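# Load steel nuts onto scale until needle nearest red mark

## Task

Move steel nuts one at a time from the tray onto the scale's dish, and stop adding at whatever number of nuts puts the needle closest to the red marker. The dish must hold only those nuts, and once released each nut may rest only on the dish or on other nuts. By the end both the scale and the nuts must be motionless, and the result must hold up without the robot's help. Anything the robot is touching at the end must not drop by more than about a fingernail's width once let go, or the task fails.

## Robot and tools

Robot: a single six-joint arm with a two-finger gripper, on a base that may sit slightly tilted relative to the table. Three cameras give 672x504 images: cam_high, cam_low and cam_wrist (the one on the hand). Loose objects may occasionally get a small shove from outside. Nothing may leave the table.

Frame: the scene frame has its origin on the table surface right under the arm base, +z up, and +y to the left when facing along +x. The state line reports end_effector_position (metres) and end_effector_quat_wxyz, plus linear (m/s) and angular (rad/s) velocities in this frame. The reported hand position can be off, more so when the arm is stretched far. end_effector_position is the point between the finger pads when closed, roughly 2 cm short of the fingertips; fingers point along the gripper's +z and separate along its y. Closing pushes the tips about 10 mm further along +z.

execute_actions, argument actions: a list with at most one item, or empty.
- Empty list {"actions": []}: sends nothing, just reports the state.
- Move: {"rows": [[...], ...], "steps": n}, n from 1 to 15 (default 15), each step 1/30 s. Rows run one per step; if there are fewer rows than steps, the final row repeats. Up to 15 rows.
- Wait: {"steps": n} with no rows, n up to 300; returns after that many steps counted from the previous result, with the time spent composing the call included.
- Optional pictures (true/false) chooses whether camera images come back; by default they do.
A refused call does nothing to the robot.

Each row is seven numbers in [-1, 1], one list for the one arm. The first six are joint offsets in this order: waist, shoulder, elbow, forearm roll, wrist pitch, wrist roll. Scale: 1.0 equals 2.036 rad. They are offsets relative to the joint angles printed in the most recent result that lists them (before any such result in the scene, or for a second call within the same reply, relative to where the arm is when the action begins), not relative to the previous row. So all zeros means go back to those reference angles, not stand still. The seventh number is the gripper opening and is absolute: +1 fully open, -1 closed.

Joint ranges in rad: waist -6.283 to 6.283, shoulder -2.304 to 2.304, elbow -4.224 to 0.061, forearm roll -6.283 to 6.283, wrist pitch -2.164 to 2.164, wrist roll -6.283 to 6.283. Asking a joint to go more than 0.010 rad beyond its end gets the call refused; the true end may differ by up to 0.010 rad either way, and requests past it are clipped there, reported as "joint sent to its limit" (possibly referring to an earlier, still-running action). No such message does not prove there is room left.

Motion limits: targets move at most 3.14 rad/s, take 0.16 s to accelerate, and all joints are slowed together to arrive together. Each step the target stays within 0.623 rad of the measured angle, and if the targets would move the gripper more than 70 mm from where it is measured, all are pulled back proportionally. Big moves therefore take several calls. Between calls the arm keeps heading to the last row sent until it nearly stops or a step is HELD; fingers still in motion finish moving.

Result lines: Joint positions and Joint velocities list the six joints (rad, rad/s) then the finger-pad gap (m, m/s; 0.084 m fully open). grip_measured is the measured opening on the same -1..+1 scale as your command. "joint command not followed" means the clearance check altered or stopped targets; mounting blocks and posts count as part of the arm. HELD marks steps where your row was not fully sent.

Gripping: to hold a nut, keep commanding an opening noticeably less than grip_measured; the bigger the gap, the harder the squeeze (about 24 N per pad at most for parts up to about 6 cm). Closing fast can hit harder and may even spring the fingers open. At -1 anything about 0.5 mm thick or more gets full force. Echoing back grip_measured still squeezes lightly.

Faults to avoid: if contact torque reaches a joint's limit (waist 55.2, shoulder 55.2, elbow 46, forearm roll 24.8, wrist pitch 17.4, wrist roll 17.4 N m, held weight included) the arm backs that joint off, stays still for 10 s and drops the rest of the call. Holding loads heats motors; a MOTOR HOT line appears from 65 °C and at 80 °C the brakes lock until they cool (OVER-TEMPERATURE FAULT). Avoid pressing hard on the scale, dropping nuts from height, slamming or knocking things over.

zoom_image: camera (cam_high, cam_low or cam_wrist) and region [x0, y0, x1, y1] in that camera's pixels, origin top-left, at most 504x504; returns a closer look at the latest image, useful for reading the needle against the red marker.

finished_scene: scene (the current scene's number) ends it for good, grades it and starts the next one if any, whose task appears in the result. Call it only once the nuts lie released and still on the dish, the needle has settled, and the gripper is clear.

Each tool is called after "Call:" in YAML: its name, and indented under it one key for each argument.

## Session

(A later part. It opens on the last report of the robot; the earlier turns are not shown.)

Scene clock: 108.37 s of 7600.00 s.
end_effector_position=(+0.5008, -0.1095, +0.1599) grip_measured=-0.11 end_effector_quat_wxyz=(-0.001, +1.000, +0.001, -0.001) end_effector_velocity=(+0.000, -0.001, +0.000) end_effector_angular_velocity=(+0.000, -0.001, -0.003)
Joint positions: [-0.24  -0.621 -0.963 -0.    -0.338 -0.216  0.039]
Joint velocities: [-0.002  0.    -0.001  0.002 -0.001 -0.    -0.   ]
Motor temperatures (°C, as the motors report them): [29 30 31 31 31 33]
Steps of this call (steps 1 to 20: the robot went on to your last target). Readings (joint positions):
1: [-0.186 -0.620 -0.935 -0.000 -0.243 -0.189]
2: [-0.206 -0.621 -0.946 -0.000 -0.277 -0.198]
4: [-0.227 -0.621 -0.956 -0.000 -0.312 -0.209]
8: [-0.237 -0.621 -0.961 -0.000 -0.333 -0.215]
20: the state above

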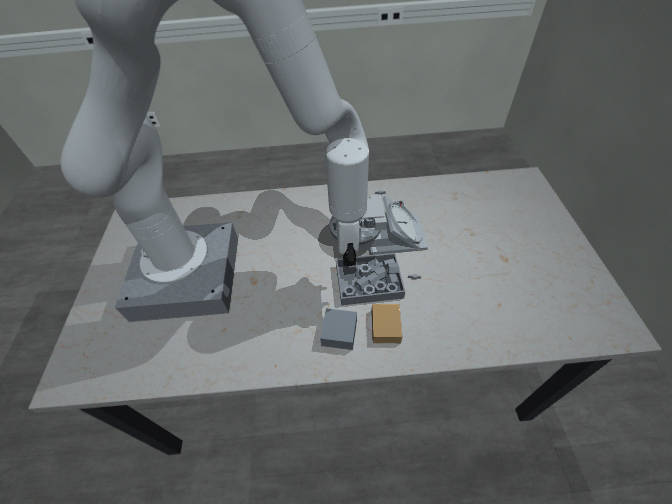

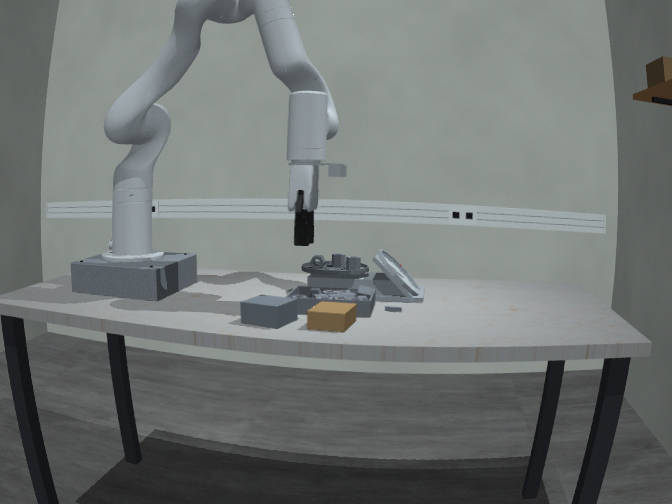

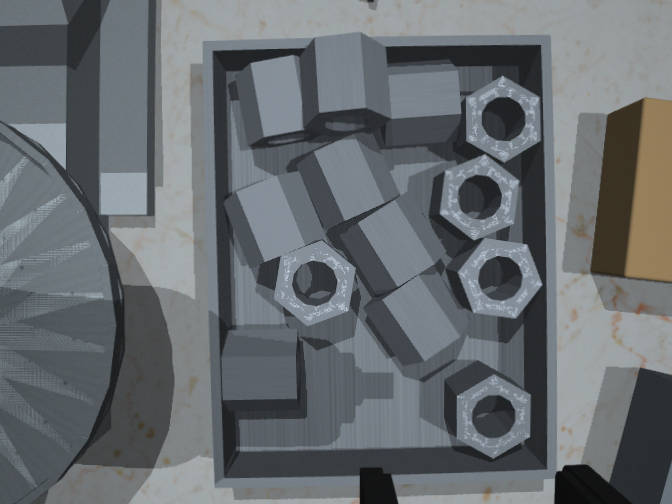

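Call:
execute_actions:
  actions:
    - {"rows":[[0.0583,-0.0868,-0.0198,0,0.067,0.8296,-0.08]]}
  pictures: false

Call:
execute_actions:
  actions:
    - {"steps":30}

Scene clock: 116.57 s of 7600.00 s.
end_effector_position=(+0.5112, -0.0530, +0.0846) grip_measured=-0.09 end_effector_quat_wxyz=(-0.001, +0.888, -0.459, -0.002) end_effector_velocity=(+0.007, +0.035, -0.044) end_effector_angular_velocity=(-0.010, -0.006, -3.029)
Joint positions: [-0.129 -0.788 -1.001 -0.    -0.21   0.851  0.04 ]
Joint velocities: [ 0.069 -0.1   -0.03  -0.002  0.085  3.099  0.   ]
Motor temperatures (°C, as the motors report them): [29 30 31 31 31 33]
Steps of this call (steps 1 to 15: the robot went on to your last target; steps 16 to 231: nothing new was sent; steps 232 to 246: all 15 steps of this action). Readings (joint positions):
232: [-0.240 -0.622 -0.963 -0.000 -0.338 -0.216]
233: [-0.239 -0.623 -0.964 -0.000 -0.336 -0.208]
235: [-0.229 -0.638 -0.968 -0.000 -0.324 -0.154]
239: [-0.179 -0.713 -0.984 -0.000 -0.267 0.143]
246: the state above

Scene clock: 117.57 s of 7600.00 s.
end_effector_position=(+0.5115, -0.0493, +0.0798) grip_measured=-0.09 end_effector_quat_wxyz=(-0.000, +0.708, -0.706, -0.002) end_effector_velocity=(-0.000, -0.000, +0.000) end_effector_angular_velocity=(+0.000, +0.001, -0.002)
Joint positions: [-0.122 -0.798 -1.003 -0.    -0.201  1.472  0.04 ]
Joint velocities: [-0.001  0.     0.     0.001 -0.001  0.    -0.   ]
Motor temperatures (°C, as the motors report them): [29 30 31 31 31 33]
Steps of this call (steps 1 to 30: the robot went on to your last target). Readings (joint positions):
1: [-0.127 -0.790 -1.002 -0.000 -0.208 0.955]
2: [-0.125 -0.792 -1.002 -0.000 -0.206 1.058]
4: [-0.124 -0.795 -1.003 -0.000 -0.204 1.244]
8: [-0.122 -0.797 -1.003 -0.000 -0.202 1.429]
30: the state above
The arm was judged still, so your last target was given up. Only a new action makes it travel on or press farther. Fingers that are still opening or closing keep moving.

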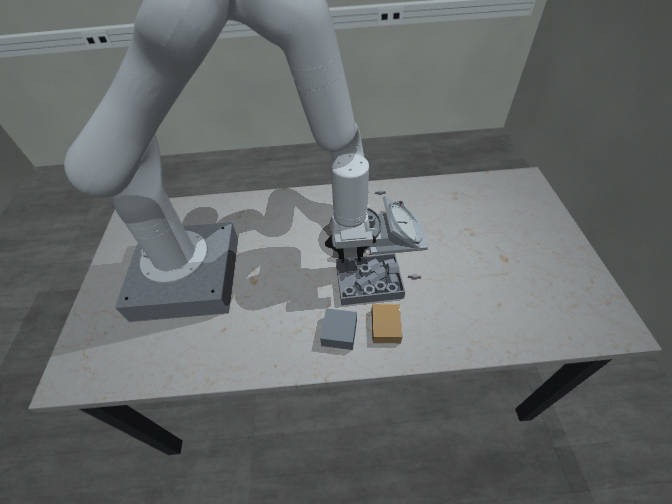

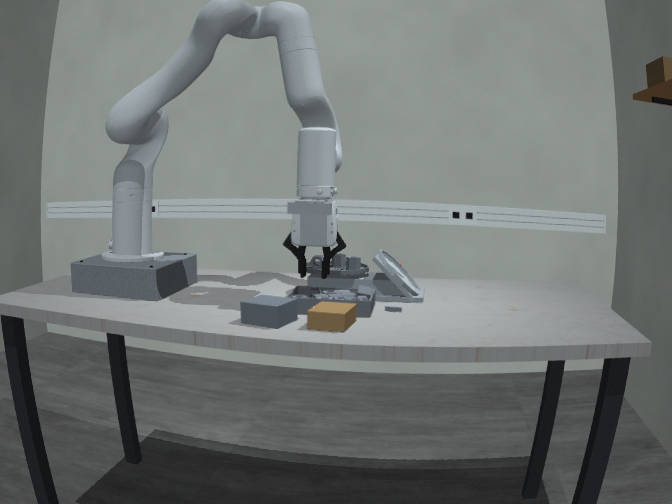

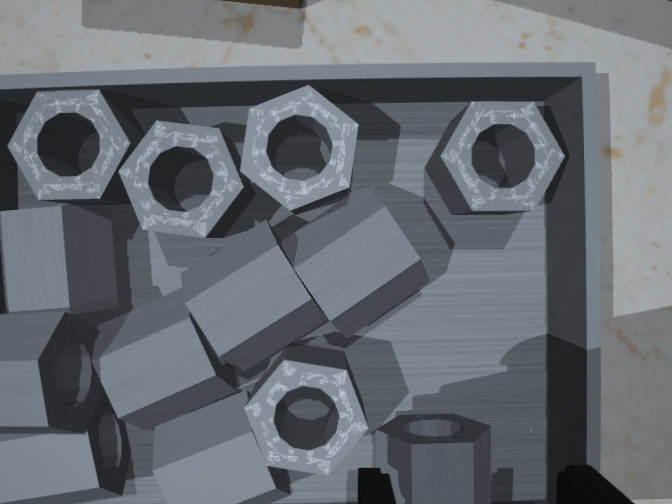

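Call:
execute_actions:
  actions:
    - {"rows":[[-0.0157,-0.0722,-0.1862,0,-0.114,-0.787,0.02]]}
  pictures: false

Call:
execute_actions:
  actions:
    - {"steps":25}

Scene clock: 124.83 s of 7600.00 s.
end_effector_position=(+0.6204, -0.0785, +0.0975) grip_measured=+0.01 end_effector_quat_wxyz=(-0.001, +0.959, -0.283, -0.001) end_effector_velocity=(+0.075, -0.024, +0.017) end_effector_angular_velocity=(+0.005, +0.005, +3.069)
Joint positions: [-0.151 -0.934 -1.354 -0.    -0.415  0.449  0.044]
Joint velocities: [-0.022 -0.11  -0.278  0.    -0.18  -3.092 -0.   ]
Motor temperatures (°C, as the motors report them): [29 30 31 31 31 33]
Steps of this call (steps 1 to 203: nothing new was sent; steps 204 to 218: all 15 steps of this action). Readings (joint positions):
204: [-0.122 -0.798 -1.004 -0.000 -0.202 1.472]
205: [-0.122 -0.800 -1.007 -0.000 -0.205 1.465]
207: [-0.124 -0.813 -1.039 -0.000 -0.226 1.410]
211: [-0.137 -0.869 -1.186 -0.000 -0.312 1.138]
218: the state above

Scene clock: 125.67 s of 7600.00 s.
end_effector_position=(+0.6283, -0.0810, +0.0993) grip_measured=+0.01 end_effector_quat_wxyz=(-0.001, +1.000, +0.001, -0.001) end_effector_velocity=(+0.000, -0.000, +0.000) end_effector_angular_velocity=(-0.000, -0.000, +0.002)
Joint positions: [-0.153 -0.945 -1.382 -0.    -0.434 -0.129  0.044]
Joint velocities: [-0.     0.001 -0.    -0.001 -0.    -0.002  0.   ]
Motor temperatures (°C, as the motors report them): [29 30 31 31 31 33]
Steps of this call (steps 1 to 25: the robot went on to your last target). Readings (joint positions):
1: [-0.152 -0.937 -1.362 -0.000 -0.420 0.345]
2: [-0.152 -0.939 -1.367 -0.000 -0.424 0.244]
4: [-0.153 -0.942 -1.375 -0.000 -0.429 0.069]
8: [-0.153 -0.945 -1.381 -0.000 -0.433 -0.093]
25: the state above

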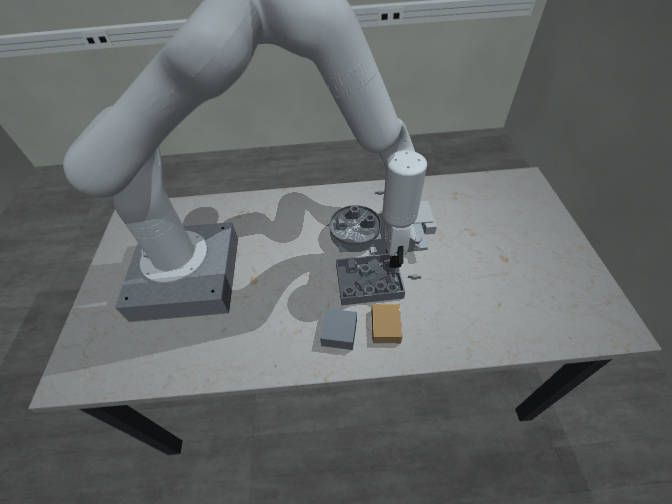

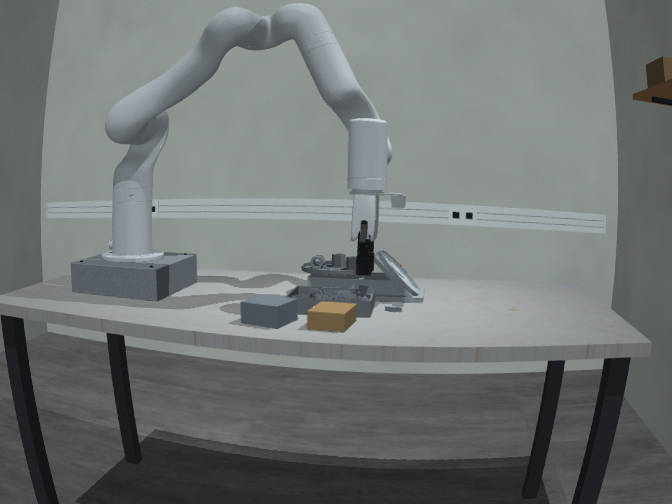

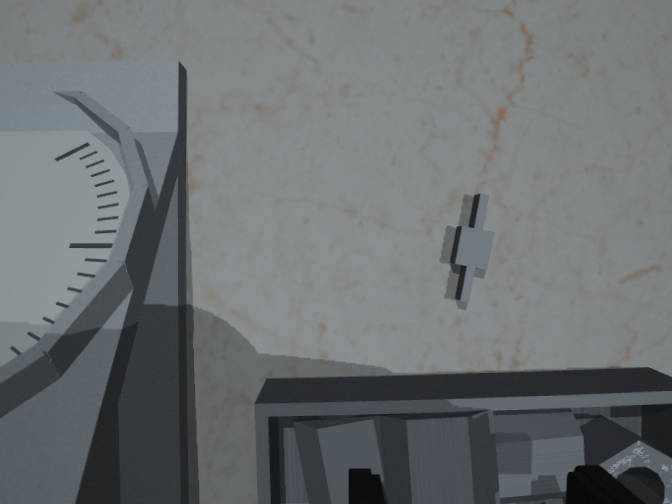

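Call:
execute_actions:
  actions:
    - {"rows":[[0.001,-0.01,-0.003,0,0.007,0,0.02],[0.001,-0.02,-0.006,0,0.014,0,0.02],[0.001,-0.033,-0.0115,0,0.022,0,0.02]]}

Call:
zoom_image:
  camera: "cam_low"
  region: [280,230,430,330]

Scene clock: 131.90 s of 7600.00 s.
end_effector_position=(+0.6289, -0.0797, +0.0645) grip_measured=+0.01 end_effector_quat_wxyz=(-0.001, +1.000, +0.002, -0.000) end_effector_velocity=(-0.001, +0.000, -0.003) end_effector_angular_velocity=(+0.000, +0.003, -0.002)
Joint positions: [-0.151 -1.012 -1.406 -0.    -0.389 -0.129  0.044]
Joint velocities: [ 0.    -0.005 -0.001  0.     0.002  0.002 -0.   ]
Motor temperatures (°C, as the motors report them): [29 30 31 31 31 33]
Steps of this call (steps 1 to 15: the robot went on to your last target; steps 16 to 172: nothing new was sent; steps 173 to 187: all 15 steps of this action). Readings (joint positions):
173: [-0.153 -0.946 -1.383 -0.000 -0.433 -0.130]
174: [-0.153 -0.950 -1.385 -0.000 -0.429 -0.130]
176: [-0.152 -0.974 -1.394 -0.000 -0.412 -0.130]
180: [-0.152 -1.008 -1.402 -0.000 -0.393 -0.129]
187: the state above

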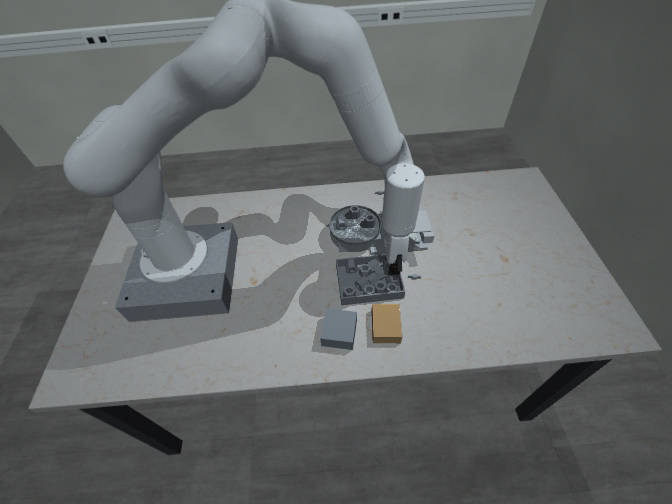

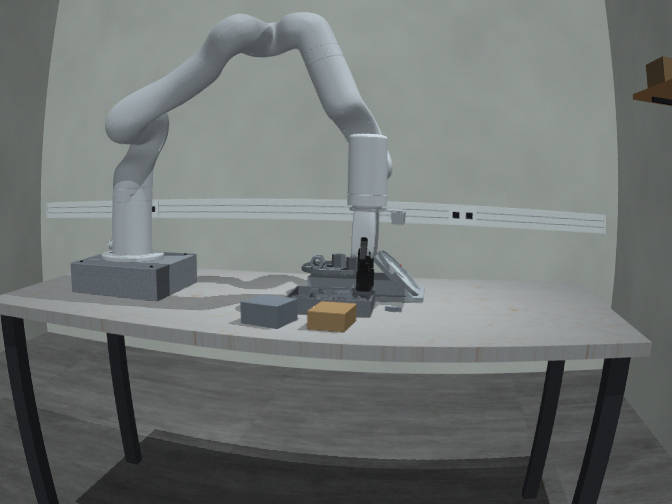

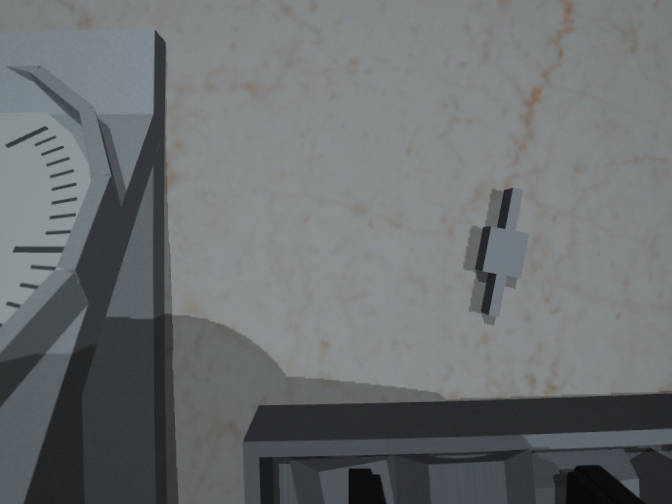

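Region (280, 230, 430, 330) of cam_low's 672x504 image, scaled by 3.360, with more detail than that image has.

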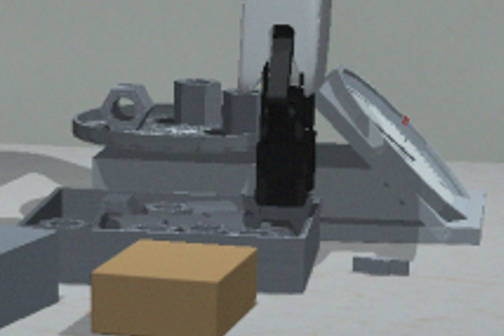

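Call:
execute_actions:
  actions:
    - {"rows":[[0,-0.006,-0.002,0,0.004,0,0.02],[0,-0.0115,-0.004,0,0.0073,0,0.02],[0,-0.0115,-0.004,0,0.0073,0,0.02],[0,-0.0115,-0.004,0,0.0073,0,0.02],[0,-0.0115,-0.004,0,0.0073,0,0.02],[0,-0.0115,-0.004,0,0.0073,0,0.02],[0,-0.0115,-0.004,0,0.0073,0,-0.1],[0,-0.0115,-0.004,0,0.0073,0,-0.2],[0,-0.0115,-0.004,0,0.0073,0,-0.3],[0,-0.0115,-0.004,0,0.0073,0,-0.4],[0,-0.0115,-0.004,0,0.0073,0,-0.5],[0,-0.0115,-0.004,0,0.0073,0,-0.6]]}

Call:
zoom_image:
  camera: "cam_high"
  region: [325,200,445,310]

Scene clock: 135.20 s of 7600.00 s.
end_effector_position=(+0.6293, -0.0801, +0.0537) grip_measured=-0.27 end_effector_quat_wxyz=(-0.001, +1.000, +0.002, +0.000) end_effector_velocity=(-0.000, +0.001, -0.002) end_effector_angular_velocity=(+0.000, +0.000, -0.001)
Joint positions: [-0.152 -1.033 -1.415 -0.001 -0.376 -0.13   0.032]
Joint velocities: [ 0.001 -0.003  0.     0.001  0.003  0.001  0.   ]
Motor temperatures (°C, as the motors report them): [29 30 31 31 31 33]
Steps of this call (steps 1 to 15: the robot went on to your last target; steps 16 to 84: nothing new was sent; steps 85 to 99: all 15 steps of this action). Readings (joint positions):
85: [-0.151 -1.013 -1.406 -0.000 -0.388 -0.129]
86: [-0.151 -1.015 -1.408 -0.000 -0.386 -0.129]
88: [-0.151 -1.027 -1.411 -0.000 -0.379 -0.129]
92: [-0.152 -1.033 -1.415 -0.000 -0.376 -0.129]
99: the state above

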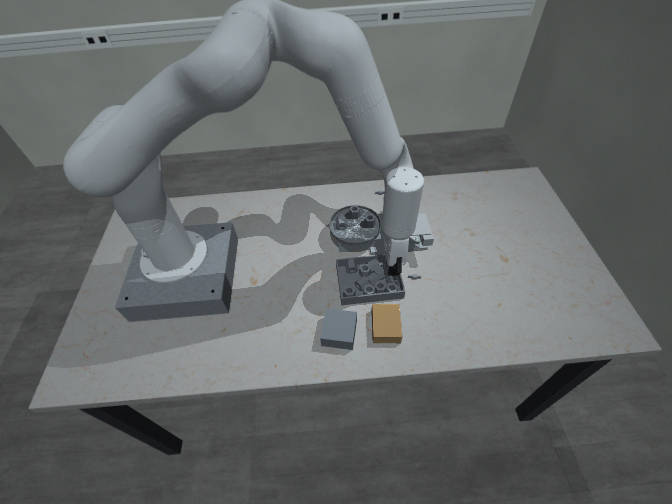

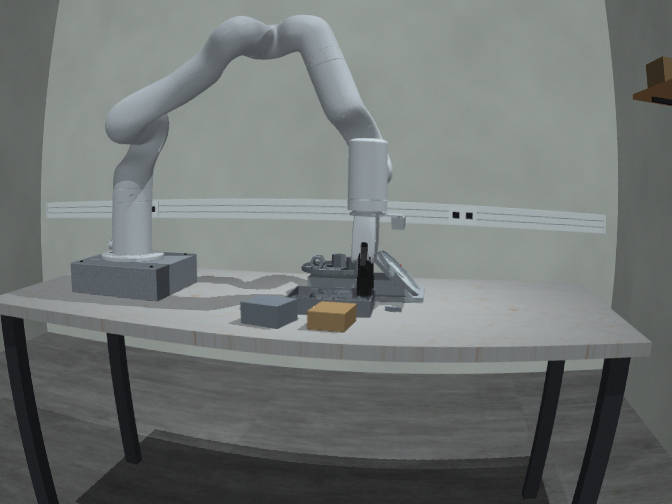

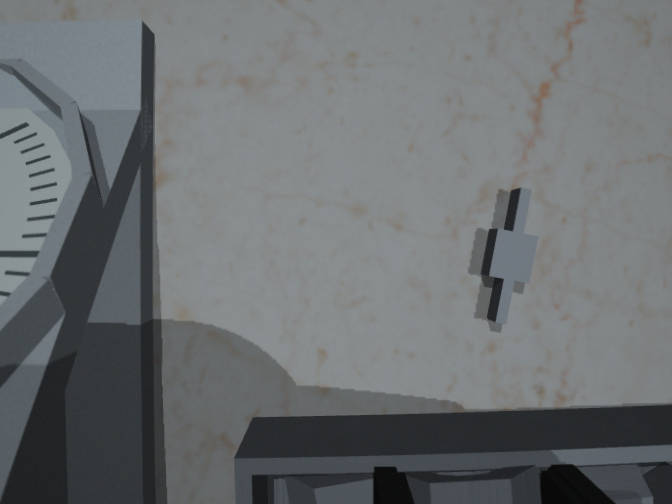

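Region (325, 200, 445, 310) of cam_high's 672x504 image, scaled by 4.200, with more detail than that image has; it fills the top 462 rows of this view, and the rest is white.

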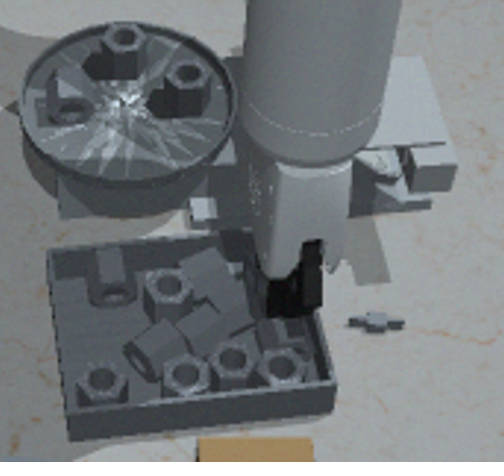

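Call:
execute_actions:
  actions:
    - {"rows":[[0,0.001,0.0004,0,-0.0006,0,-0.6],[0,0.002,0.0007,0,-0.0013,0,-0.6],[0,0.003,0.001,0,-0.002,0,-0.6],[0,0.004,0.0014,0,-0.0026,0,-0.6],[0,0.005,0.0017,0,-0.0033,0,-0.6],[0,0.006,0.002,0,-0.004,0,-0.6],[0,0.007,0.0024,0,-0.0046,0,-0.6],[0,0.008,0.0027,0,-0.0052,0,-0.6]]}

Scene clock: 138.13 s of 7600.00 s.
end_effector_position=(+0.6293, -0.0799, +0.0617) grip_measured=-0.28 end_effector_quat_wxyz=(-0.001, +1.000, +0.002, -0.000) end_effector_velocity=(+0.002, -0.002, +0.005) end_effector_angular_velocity=(-0.001, -0.003, -0.002)
Joint positions: [-0.152 -1.018 -1.409 -0.    -0.386 -0.13   0.032]
Joint velocities: [-0.003  0.006 -0.003 -0.001 -0.006 -0.     0.   ]
Motor temperatures (°C, as the motors report them): [29 30 31 31 31 33]
Steps of this call (steps 1 to 15: the robot went on to your last target; steps 16 to 73: nothing new was sent; steps 74 to 88: all 15 steps of this action). Readings (joint positions):
74: [-0.151 -1.033 -1.414 -0.000 -0.374 -0.129]
75: [-0.152 -1.032 -1.414 -0.000 -0.375 -0.130]
77: [-0.151 -1.030 -1.412 -0.000 -0.375 -0.130]
81: [-0.151 -1.025 -1.409 -0.000 -0.380 -0.129]
88: the state above

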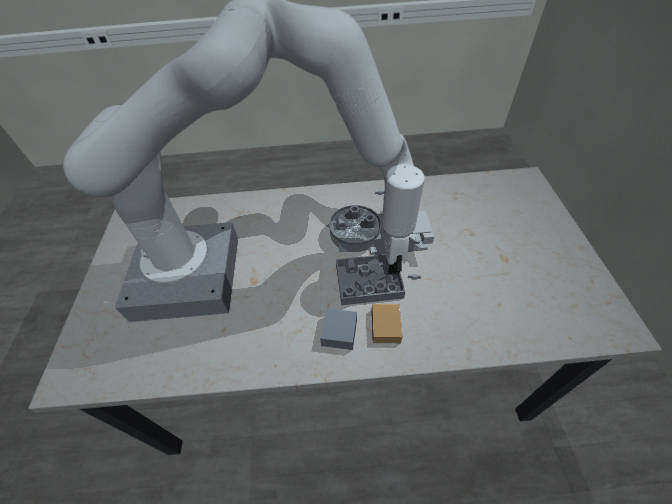

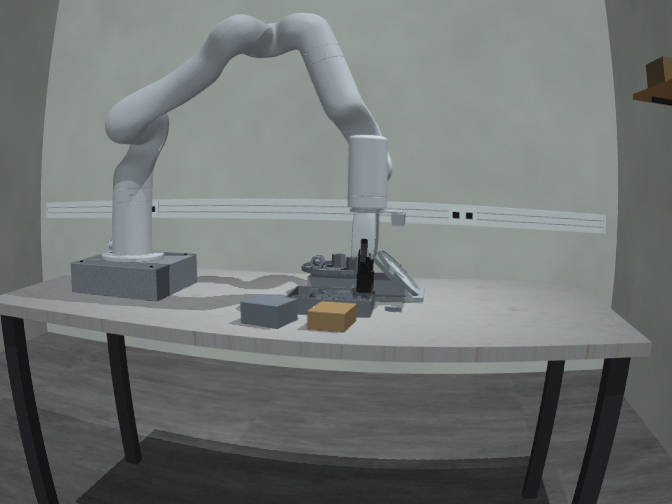

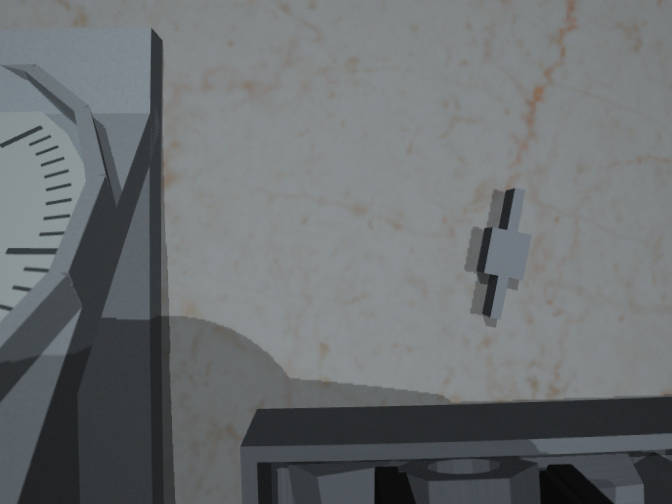

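Call:
execute_actions:
  actions:
    - {"rows":[[0,0.004,0.001,0,-0.003,0,-0.6],[0,0.01,0.003,0,-0.007,0,-0.6],[0,0.017,0.005,0,-0.012,0,-0.6],[0,0.024,0.007,0,-0.017,0,-0.6],[0,0.031,0.009,0,-0.022,0,-0.6],[0,0.038,0.011,0,-0.027,0,-0.6],[0,0.045,0.013,0,-0.032,0,-0.6],[0,0.052,0.015,0,-0.037,0,-0.6],[0,0.059,0.017,0,-0.042,0,-0.6],[0,0.066,0.019,0,-0.047,0,-0.6],[0,0.073,0.021,0,-0.052,0,-0.6],[0,0.08,0.023,0,-0.057,0,-0.6]]}

Call:
zoom_image:
  camera: "cam_low"
  region: [280,200,430,330]

Scene clock: 142.47 s of 7600.00 s.
end_effector_position=(+0.6307, -0.0803, +0.1452) grip_measured=-0.28 end_effector_quat_wxyz=(-0.001, +1.000, +0.002, +0.001) end_effector_velocity=(-0.004, +0.000, +0.082) end_effector_angular_velocity=(+0.000, -0.004, -0.003)
Joint positions: [-0.152 -0.865 -1.367 -0.    -0.494 -0.13   0.032]
Joint velocities: [-0.001  0.15   0.04   0.002 -0.106  0.001 -0.   ]
Motor temperatures (°C, as the motors report them): [29 30 31 31 31 33]
Steps of this call (steps 1 to 15: the robot went on to your last target; steps 16 to 115: nothing new was sent; steps 116 to 130: all 15 steps of this action). Readings (joint positions):
116: [-0.152 -1.017 -1.410 -0.001 -0.387 -0.130]
117: [-0.152 -1.015 -1.409 -0.001 -0.389 -0.130]
119: [-0.152 -1.001 -1.404 -0.001 -0.399 -0.130]
123: [-0.152 -0.952 -1.391 -0.000 -0.433 -0.130]
130: the state above

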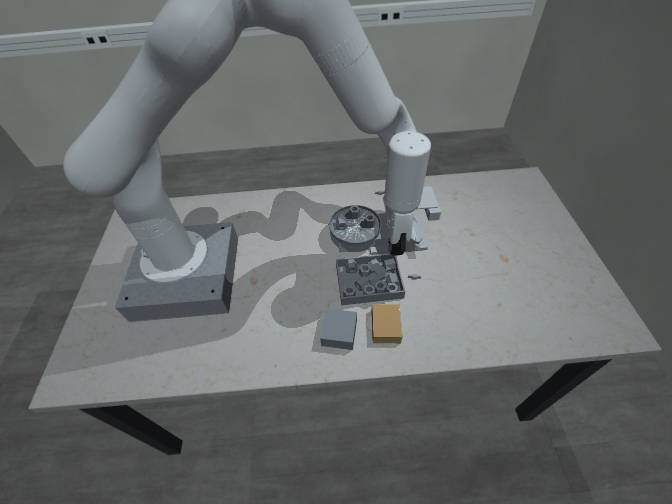

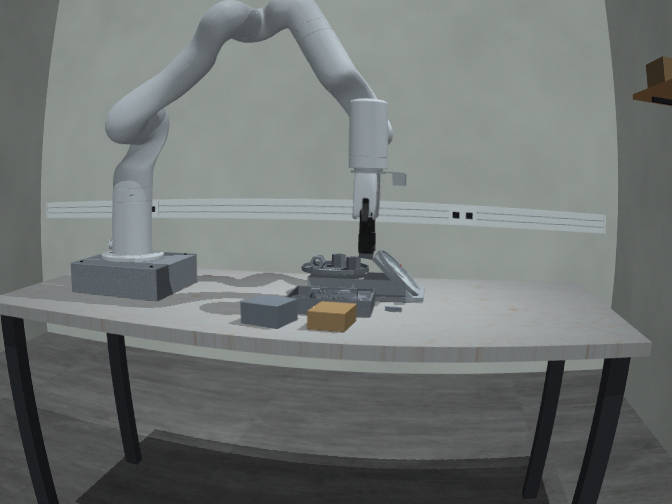

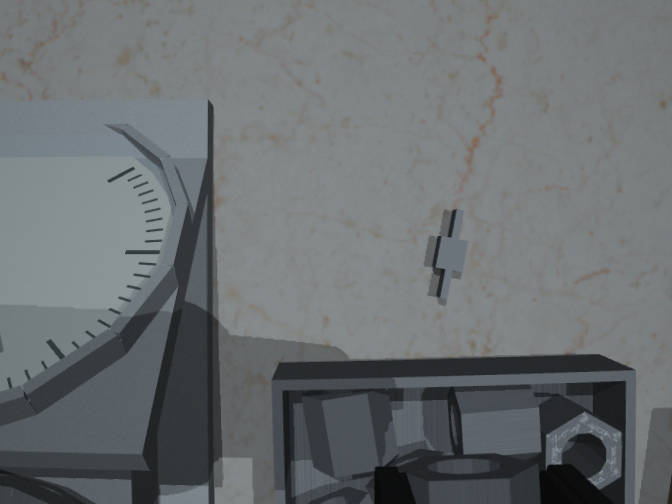

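Region (280, 200, 430, 330) of cam_low's 672x504 image, scaled by 3.360, with more detail than that image has; it fills the top 437 rows of this view, and the rest is white.

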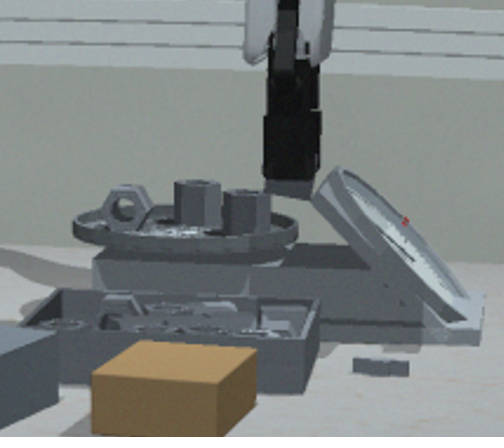

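Call:
execute_actions:
  actions:
    - {"rows":[[0,0.012,0.016,0,0.004,0,-0.6],[0,0.022,0.032,0,0.011,0,-0.6],[0,0.032,0.05,0,0.018,0,-0.6],[0.004,0.042,0.068,0,0.026,0.004,-0.6],[0.012,0.052,0.086,0,0.034,0.012,-0.6],[0.022,0.061,0.104,0,0.043,0.022,-0.6],[0.034,0.068,0.119,0,0.051,0.034,-0.6],[0.046,0.0727,0.1294,0,0.0548,0.046,-0.6],[0.058,0.0727,0.1294,0,0.0548,0.058,-0.6],[0.07,0.0727,0.1294,0,0.0548,0.07,-0.6],[0.082,0.0727,0.1294,0,0.0548,0.082,-0.6],[0.093,0.0727,0.1294,0,0.0548,0.094,-0.6],[0.1026,0.0727,0.1294,0,0.0548,0.1036,-0.6]]}
  pictures: false

Call:
execute_actions:
  actions:
    - {"steps":15}
  pictures: false

Call:
execute_actions:
  actions:
    - {"rows":[[0,-0.006,-0.001,0,0.005,0,-0.6],[0,-0.012,-0.002,0,0.01,0,-0.6],[0,-0.018,-0.003,0,0.015,0,-0.6],[0,-0.024,-0.0045,0,0.0195,0,-0.6],[0,-0.03,-0.006,0,0.024,0,-0.6],[0,-0.036,-0.007,0,0.029,0,-0.6],[0,-0.042,-0.0085,0,0.0335,0,-0.6],[0,-0.047,-0.0095,0,0.0375,0,-0.6],[0,-0.0522,-0.0106,0,0.0416,0,-0.6]]}

Call:
zoom_image:
  camera: "cam_low"
  region: [290,230,410,300]

Scene clock: 152.30 s of 7600.00 s.
end_effector_position=(+0.5581, +0.0300, +0.1503) grip_measured=-0.28 end_effector_quat_wxyz=(-0.002, +1.000, +0.002, -0.001) end_effector_velocity=(-0.029, +0.246, +0.000) end_effector_angular_velocity=(+0.003, -0.005, +0.021)
Joint positions: [ 0.029 -0.719 -1.109 -0.    -0.385  0.05   0.032]
Joint velocities: [ 0.443  0.029  0.055  0.001  0.032  0.421 -0.   ]
Motor temperatures (°C, as the motors report them): [29 30 31 31 31 33]
Steps of this call (steps 1 to 15: the robot went on to your last target; steps 16 to 280: nothing new was sent; steps 281 to 295: all 15 steps of this action). Readings (joint positions):
281: [-0.152 -0.855 -1.362 -0.000 -0.502 -0.130]
282: [-0.152 -0.852 -1.356 -0.000 -0.498 -0.130]
284: [-0.152 -0.832 -1.322 -0.000 -0.481 -0.130]
288: [-0.125 -0.766 -1.203 -0.001 -0.428 -0.101]
295: the state above

Scene clock: 152.80 s of 7600.00 s.
end_effector_position=(+0.5555, +0.0455, +0.1503) grip_measured=-0.28 end_effector_quat_wxyz=(-0.002, +1.000, +0.001, -0.001) end_effector_velocity=(+0.000, +0.001, +0.001) end_effector_angular_velocity=(+0.001, -0.001, +0.000)
Joint positions: [ 0.057 -0.717 -1.104 -0.    -0.382  0.081  0.032]
Joint velocities: [ 0.002  0.001  0.001  0.001  0.001  0.001 -0.   ]
Motor temperatures (°C, as the motors report them): [29 30 31 31 31 33]
Steps of this call (steps 1 to 15: the robot went on to your last target). Readings (joint positions):
1: [0.040 -0.719 -1.107 -0.000 -0.384 0.061]
2: [0.046 -0.718 -1.106 -0.000 -0.383 0.068]
4: [0.052 -0.717 -1.105 -0.000 -0.383 0.076]
8: [0.055 -0.717 -1.104 -0.000 -0.382 0.080]
15: the state above

Scene clock: 153.30 s of 7600.00 s.
end_effector_position=(+0.5552, +0.0456, +0.0985) grip_measured=-0.28 end_effector_quat_wxyz=(-0.002, +1.000, +0.001, -0.001) end_effector_velocity=(+0.006, +0.000, -0.007) end_effector_angular_velocity=(+0.001, -0.014, +0.001)
Joint positions: [ 0.057 -0.821 -1.125 -0.    -0.3    0.081  0.032]
Joint velocities: [-0.    -0.019 -0.012 -0.002  0.021  0.001 -0.   ]
Motor temperatures (°C, as the motors report them): [29 30 31 31 31 33]
Steps of this call (steps 1 to 15: all 15 steps of this action). Readings (joint positions):
1: [0.057 -0.717 -1.104 -0.000 -0.382 0.081]
2: [0.057 -0.720 -1.105 -0.000 -0.379 0.081]
4: [0.057 -0.736 -1.107 -0.000 -0.366 0.081]
8: [0.057 -0.780 -1.116 -0.000 -0.331 0.081]
15: the state above

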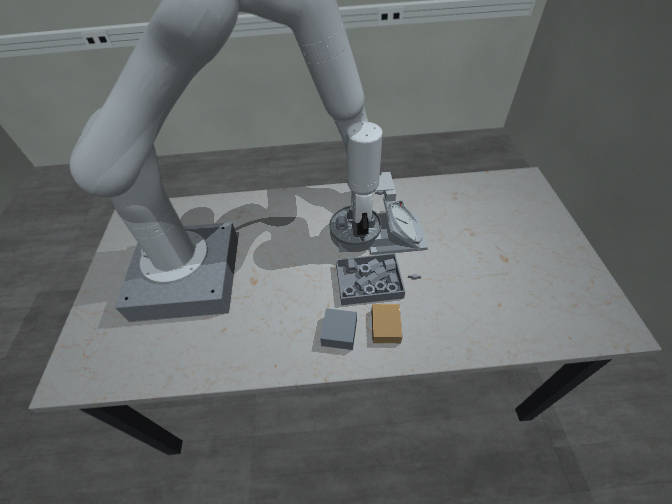

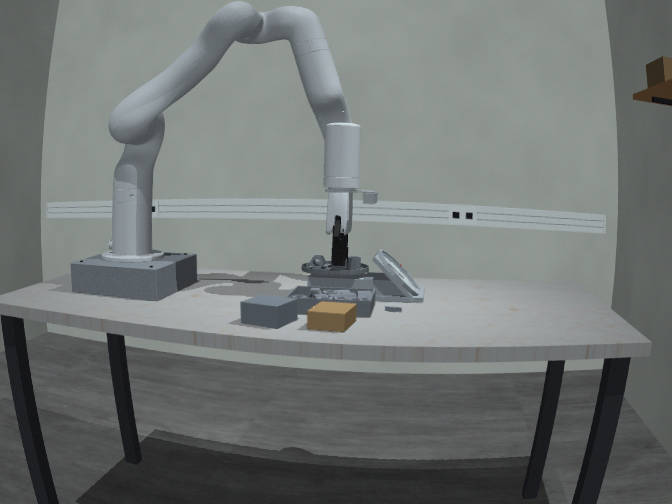

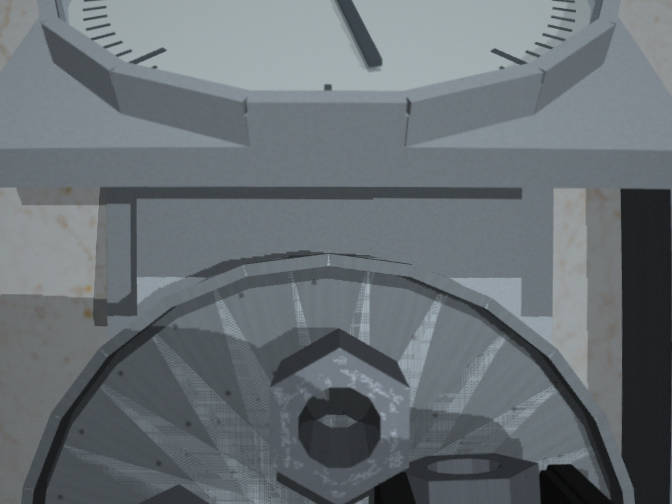

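Region (290, 230, 410, 300) of cam_low's 672x504 image, scaled by 4.200, with more detail than that image has; it fills the top 294 rows of this view, and the rest is white.

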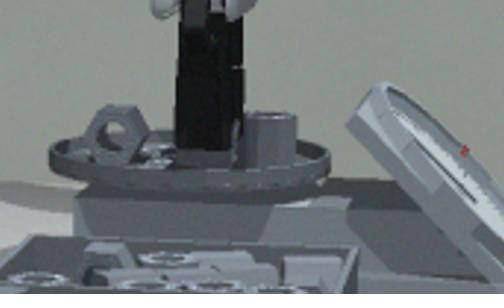

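Call:
execute_actions:
  actions:
    - {"rows":[[0,-0.0025,-0.0003,0,0.002,0,-0.6],[0,-0.0045,-0.0005,0,0.004,0,-0.6]],"steps":12}

Scene clock: 155.20 s of 7600.00 s.
end_effector_position=(+0.5549, +0.0456, +0.0939) grip_measured=-0.28 end_effector_quat_wxyz=(-0.002, +1.000, +0.001, -0.001) end_effector_velocity=(-0.001, +0.000, -0.001) end_effector_angular_velocity=(-0.000, +0.001, +0.001)
Joint positions: [ 0.057 -0.829 -1.126 -0.    -0.292  0.081  0.032]
Joint velocities: [ 0.001 -0.002  0.    -0.     0.001 -0.     0.   ]
Motor temperatures (°C, as the motors report them): [29 30 31 31 31 33]
Steps of this call (steps 1 to 15: the robot went on to your last target; steps 16 to 45: nothing new was sent; steps 46 to 57: all 12 steps of this action). Readings (joint positions):
46: [0.057 -0.823 -1.125 -0.000 -0.297 0.081]
47: [0.057 -0.824 -1.125 -0.000 -0.297 0.081]
49: [0.057 -0.827 -1.126 -0.000 -0.294 0.081]
53: [0.057 -0.829 -1.126 -0.000 -0.292 0.081]
57: the state above

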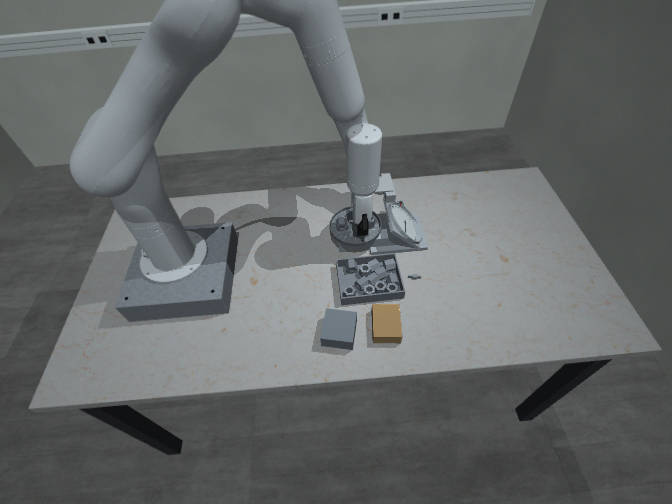

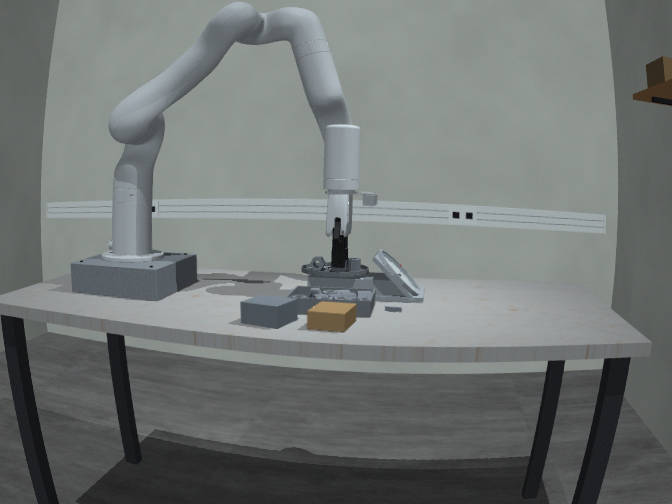

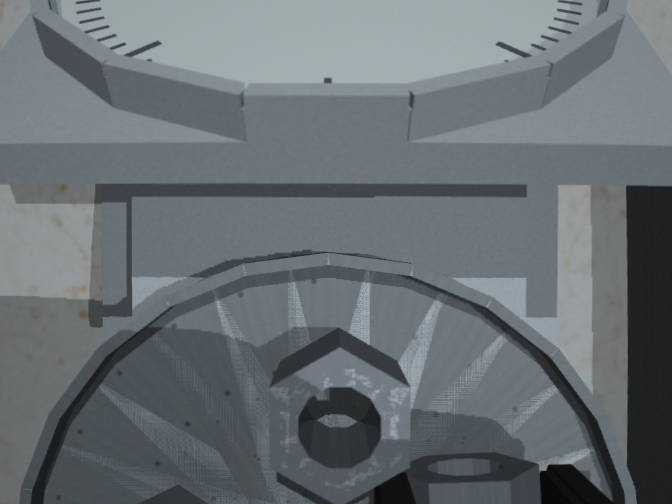

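Contact. Release, lift, go to view pose.

Call:
execute_actions:
  actions:
    - {"rows":[[0,0.001,0,0,-0.001,0,-0.5],[0,0.001,0,0,-0.001,0,-0.4],[0,0.001,0,0,-0.001,0,-0.33],[0,0.001,0,0,-0.001,0,-0.28],[0,0.001,0,0,-0.001,0,-0.23],[0,0.001,0,0,-0.001,0,-0.18],[0,0.001,0,0,-0.001,0,-0.15],[0,0.001,0,0,-0.001,0,-0.15],[0,0.001,0,0,-0.001,0,-0.15],[0,0.01,0.002,0,-0.008,0,-0.15],[0,0.025,0.005,0,-0.02,0,-0.15],[0,0.05,0.01,0,-0.04,0,-0.15]]}
  pictures: false

Call:
execute_actions:
  actions:
    - {"steps":10}
  pictures: false

Call:
execute_actions:
  actions:
    - {"rows":[[-0.146,0.052,0.07,0,0.018,-0.146,-0.15]]}
  pictures: false

Call:
execute_actions:
  actions:
    - {"steps":12}

Scene clock: 159.77 s of 7600.00 s.
end_effector_position=(+0.5570, +0.0457, +0.1328) grip_measured=-0.16 end_effector_quat_wxyz=(-0.002, +1.000, +0.001, +0.001) end_effector_velocity=(+0.053, +0.004, +0.231) end_effector_angular_velocity=(+0.011, -0.130, -0.001)
Joint positions: [ 0.057 -0.752 -1.112 -0.    -0.352  0.081  0.037]
Joint velocities: [ 0.001  0.424  0.019  0.001 -0.275 -0.     0.   ]
Motor temperatures (°C, as the motors report them): [29 30 31 31 31 33]
Steps of this call (steps 1 to 15: the robot went on to your last target; steps 16 to 122: nothing new was sent; steps 123 to 137: all 15 steps of this action). Readings (joint positions):
123: [0.057 -0.830 -1.126 -0.000 -0.292 0.081]
124: [0.057 -0.829 -1.126 -0.000 -0.292 0.081]
126: [0.057 -0.828 -1.126 -0.000 -0.293 0.081]
130: [0.057 -0.828 -1.125 -0.000 -0.293 0.081]
137: the state above

Scene clock: 160.10 s of 7600.00 s.
end_effector_position=(+0.5554, +0.0455, +0.1442) grip_measured=-0.16 end_effector_quat_wxyz=(-0.002, +1.000, +0.001, -0.001) end_effector_velocity=(+0.001, +0.000, +0.003) end_effector_angular_velocity=(+0.000, -0.003, +0.000)
Joint positions: [ 0.057 -0.729 -1.105 -0.    -0.373  0.081  0.037]
Joint velocities: [ 0.     0.005 -0.     0.    -0.002 -0.     0.   ]
Motor temperatures (°C, as the motors report them): [29 30 31 31 31 33]
Steps of this call (steps 1 to 10: the robot went on to your last target). Readings (joint positions):
1: [0.057 -0.742 -1.111 -0.000 -0.359 0.081]
2: [0.057 -0.736 -1.109 -0.000 -0.364 0.081]
4: [0.057 -0.732 -1.107 -0.000 -0.369 0.081]
8: [0.057 -0.729 -1.105 -0.000 -0.372 0.081]
10: the state above

Scene clock: 160.60 s of 7600.00 s.
end_effector_position=(+0.5025, -0.1060, +0.1588) grip_measured=-0.16 end_effector_quat_wxyz=(-0.001, +1.000, +0.001, -0.001) end_effector_velocity=(-0.021, -0.035, +0.003) end_effector_angular_velocity=(+0.000, +0.000, +0.022)
Joint positions: [-0.233 -0.625 -0.966 -0.    -0.337 -0.208  0.037]
Joint velocities: [-0.075  0.029  0.042  0.001  0.013 -0.098 -0.   ]
Motor temperatures (°C, as the motors report them): [29 30 31 31 31 33]
Steps of this call (steps 1 to 15: all 15 steps of this action). Readings (joint positions):
1: [0.056 -0.728 -1.105 -0.000 -0.373 0.080]
2: [0.051 -0.726 -1.102 -0.000 -0.372 0.073]
4: [0.005 -0.710 -1.080 -0.000 -0.366 0.026]
8: [-0.114 -0.667 -1.023 -0.000 -0.352 -0.090]
15: the state above

Scene clock: 161.00 s of 7600.00 s.
end_effector_position=(+0.5007, -0.1094, +0.1592) grip_measured=-0.16 end_effector_quat_wxyz=(-0.001, +1.000, +0.001, -0.001) end_effector_velocity=(-0.001, -0.002, +0.000) end_effector_angular_velocity=(-0.000, +0.000, -0.002)
Joint positions: [-0.24  -0.623 -0.963 -0.    -0.336 -0.216  0.037]
Joint velocities: [-0.003  0.001  0.001 -0.002 -0.     0.     0.   ]
Motor temperatures (°C, as the motors report them): [29 30 31 31 31 33]
Steps of this call (steps 1 to 12: the robot went on to your last target). Readings (joint positions):
1: [-0.235 -0.625 -0.965 -0.000 -0.337 -0.211]
2: [-0.236 -0.624 -0.964 -0.000 -0.337 -0.213]
4: [-0.238 -0.623 -0.964 -0.000 -0.336 -0.214]
8: [-0.239 -0.623 -0.963 -0.000 -0.336 -0.216]
12: the state above

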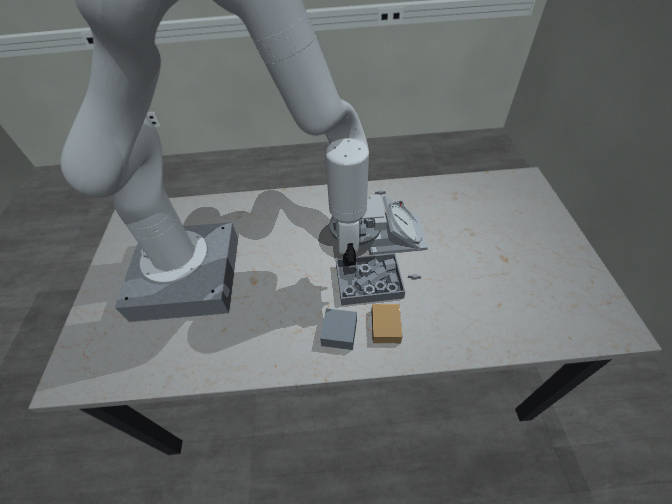

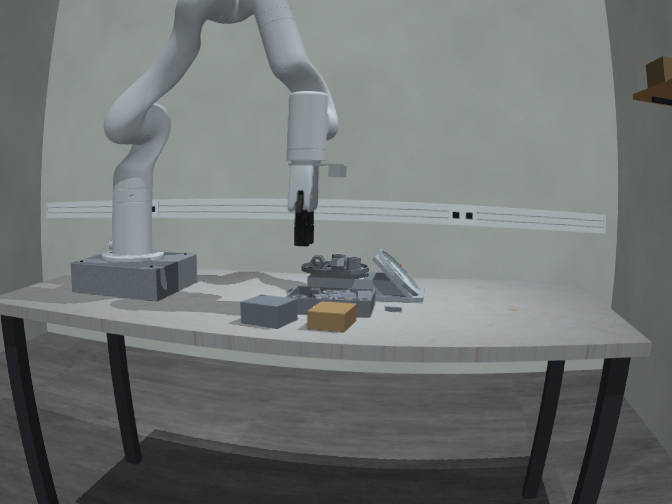

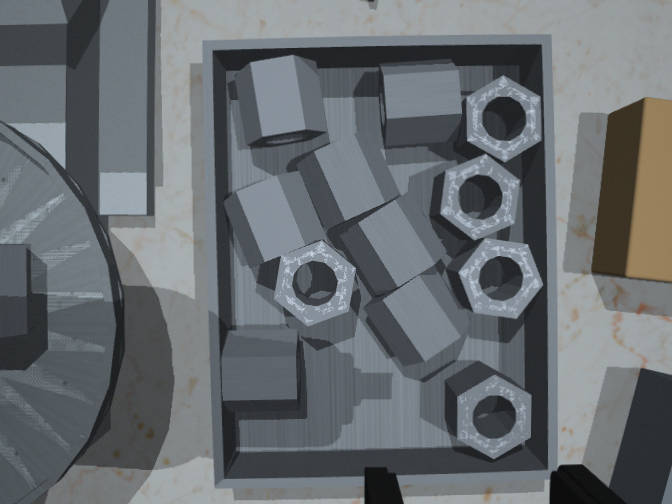

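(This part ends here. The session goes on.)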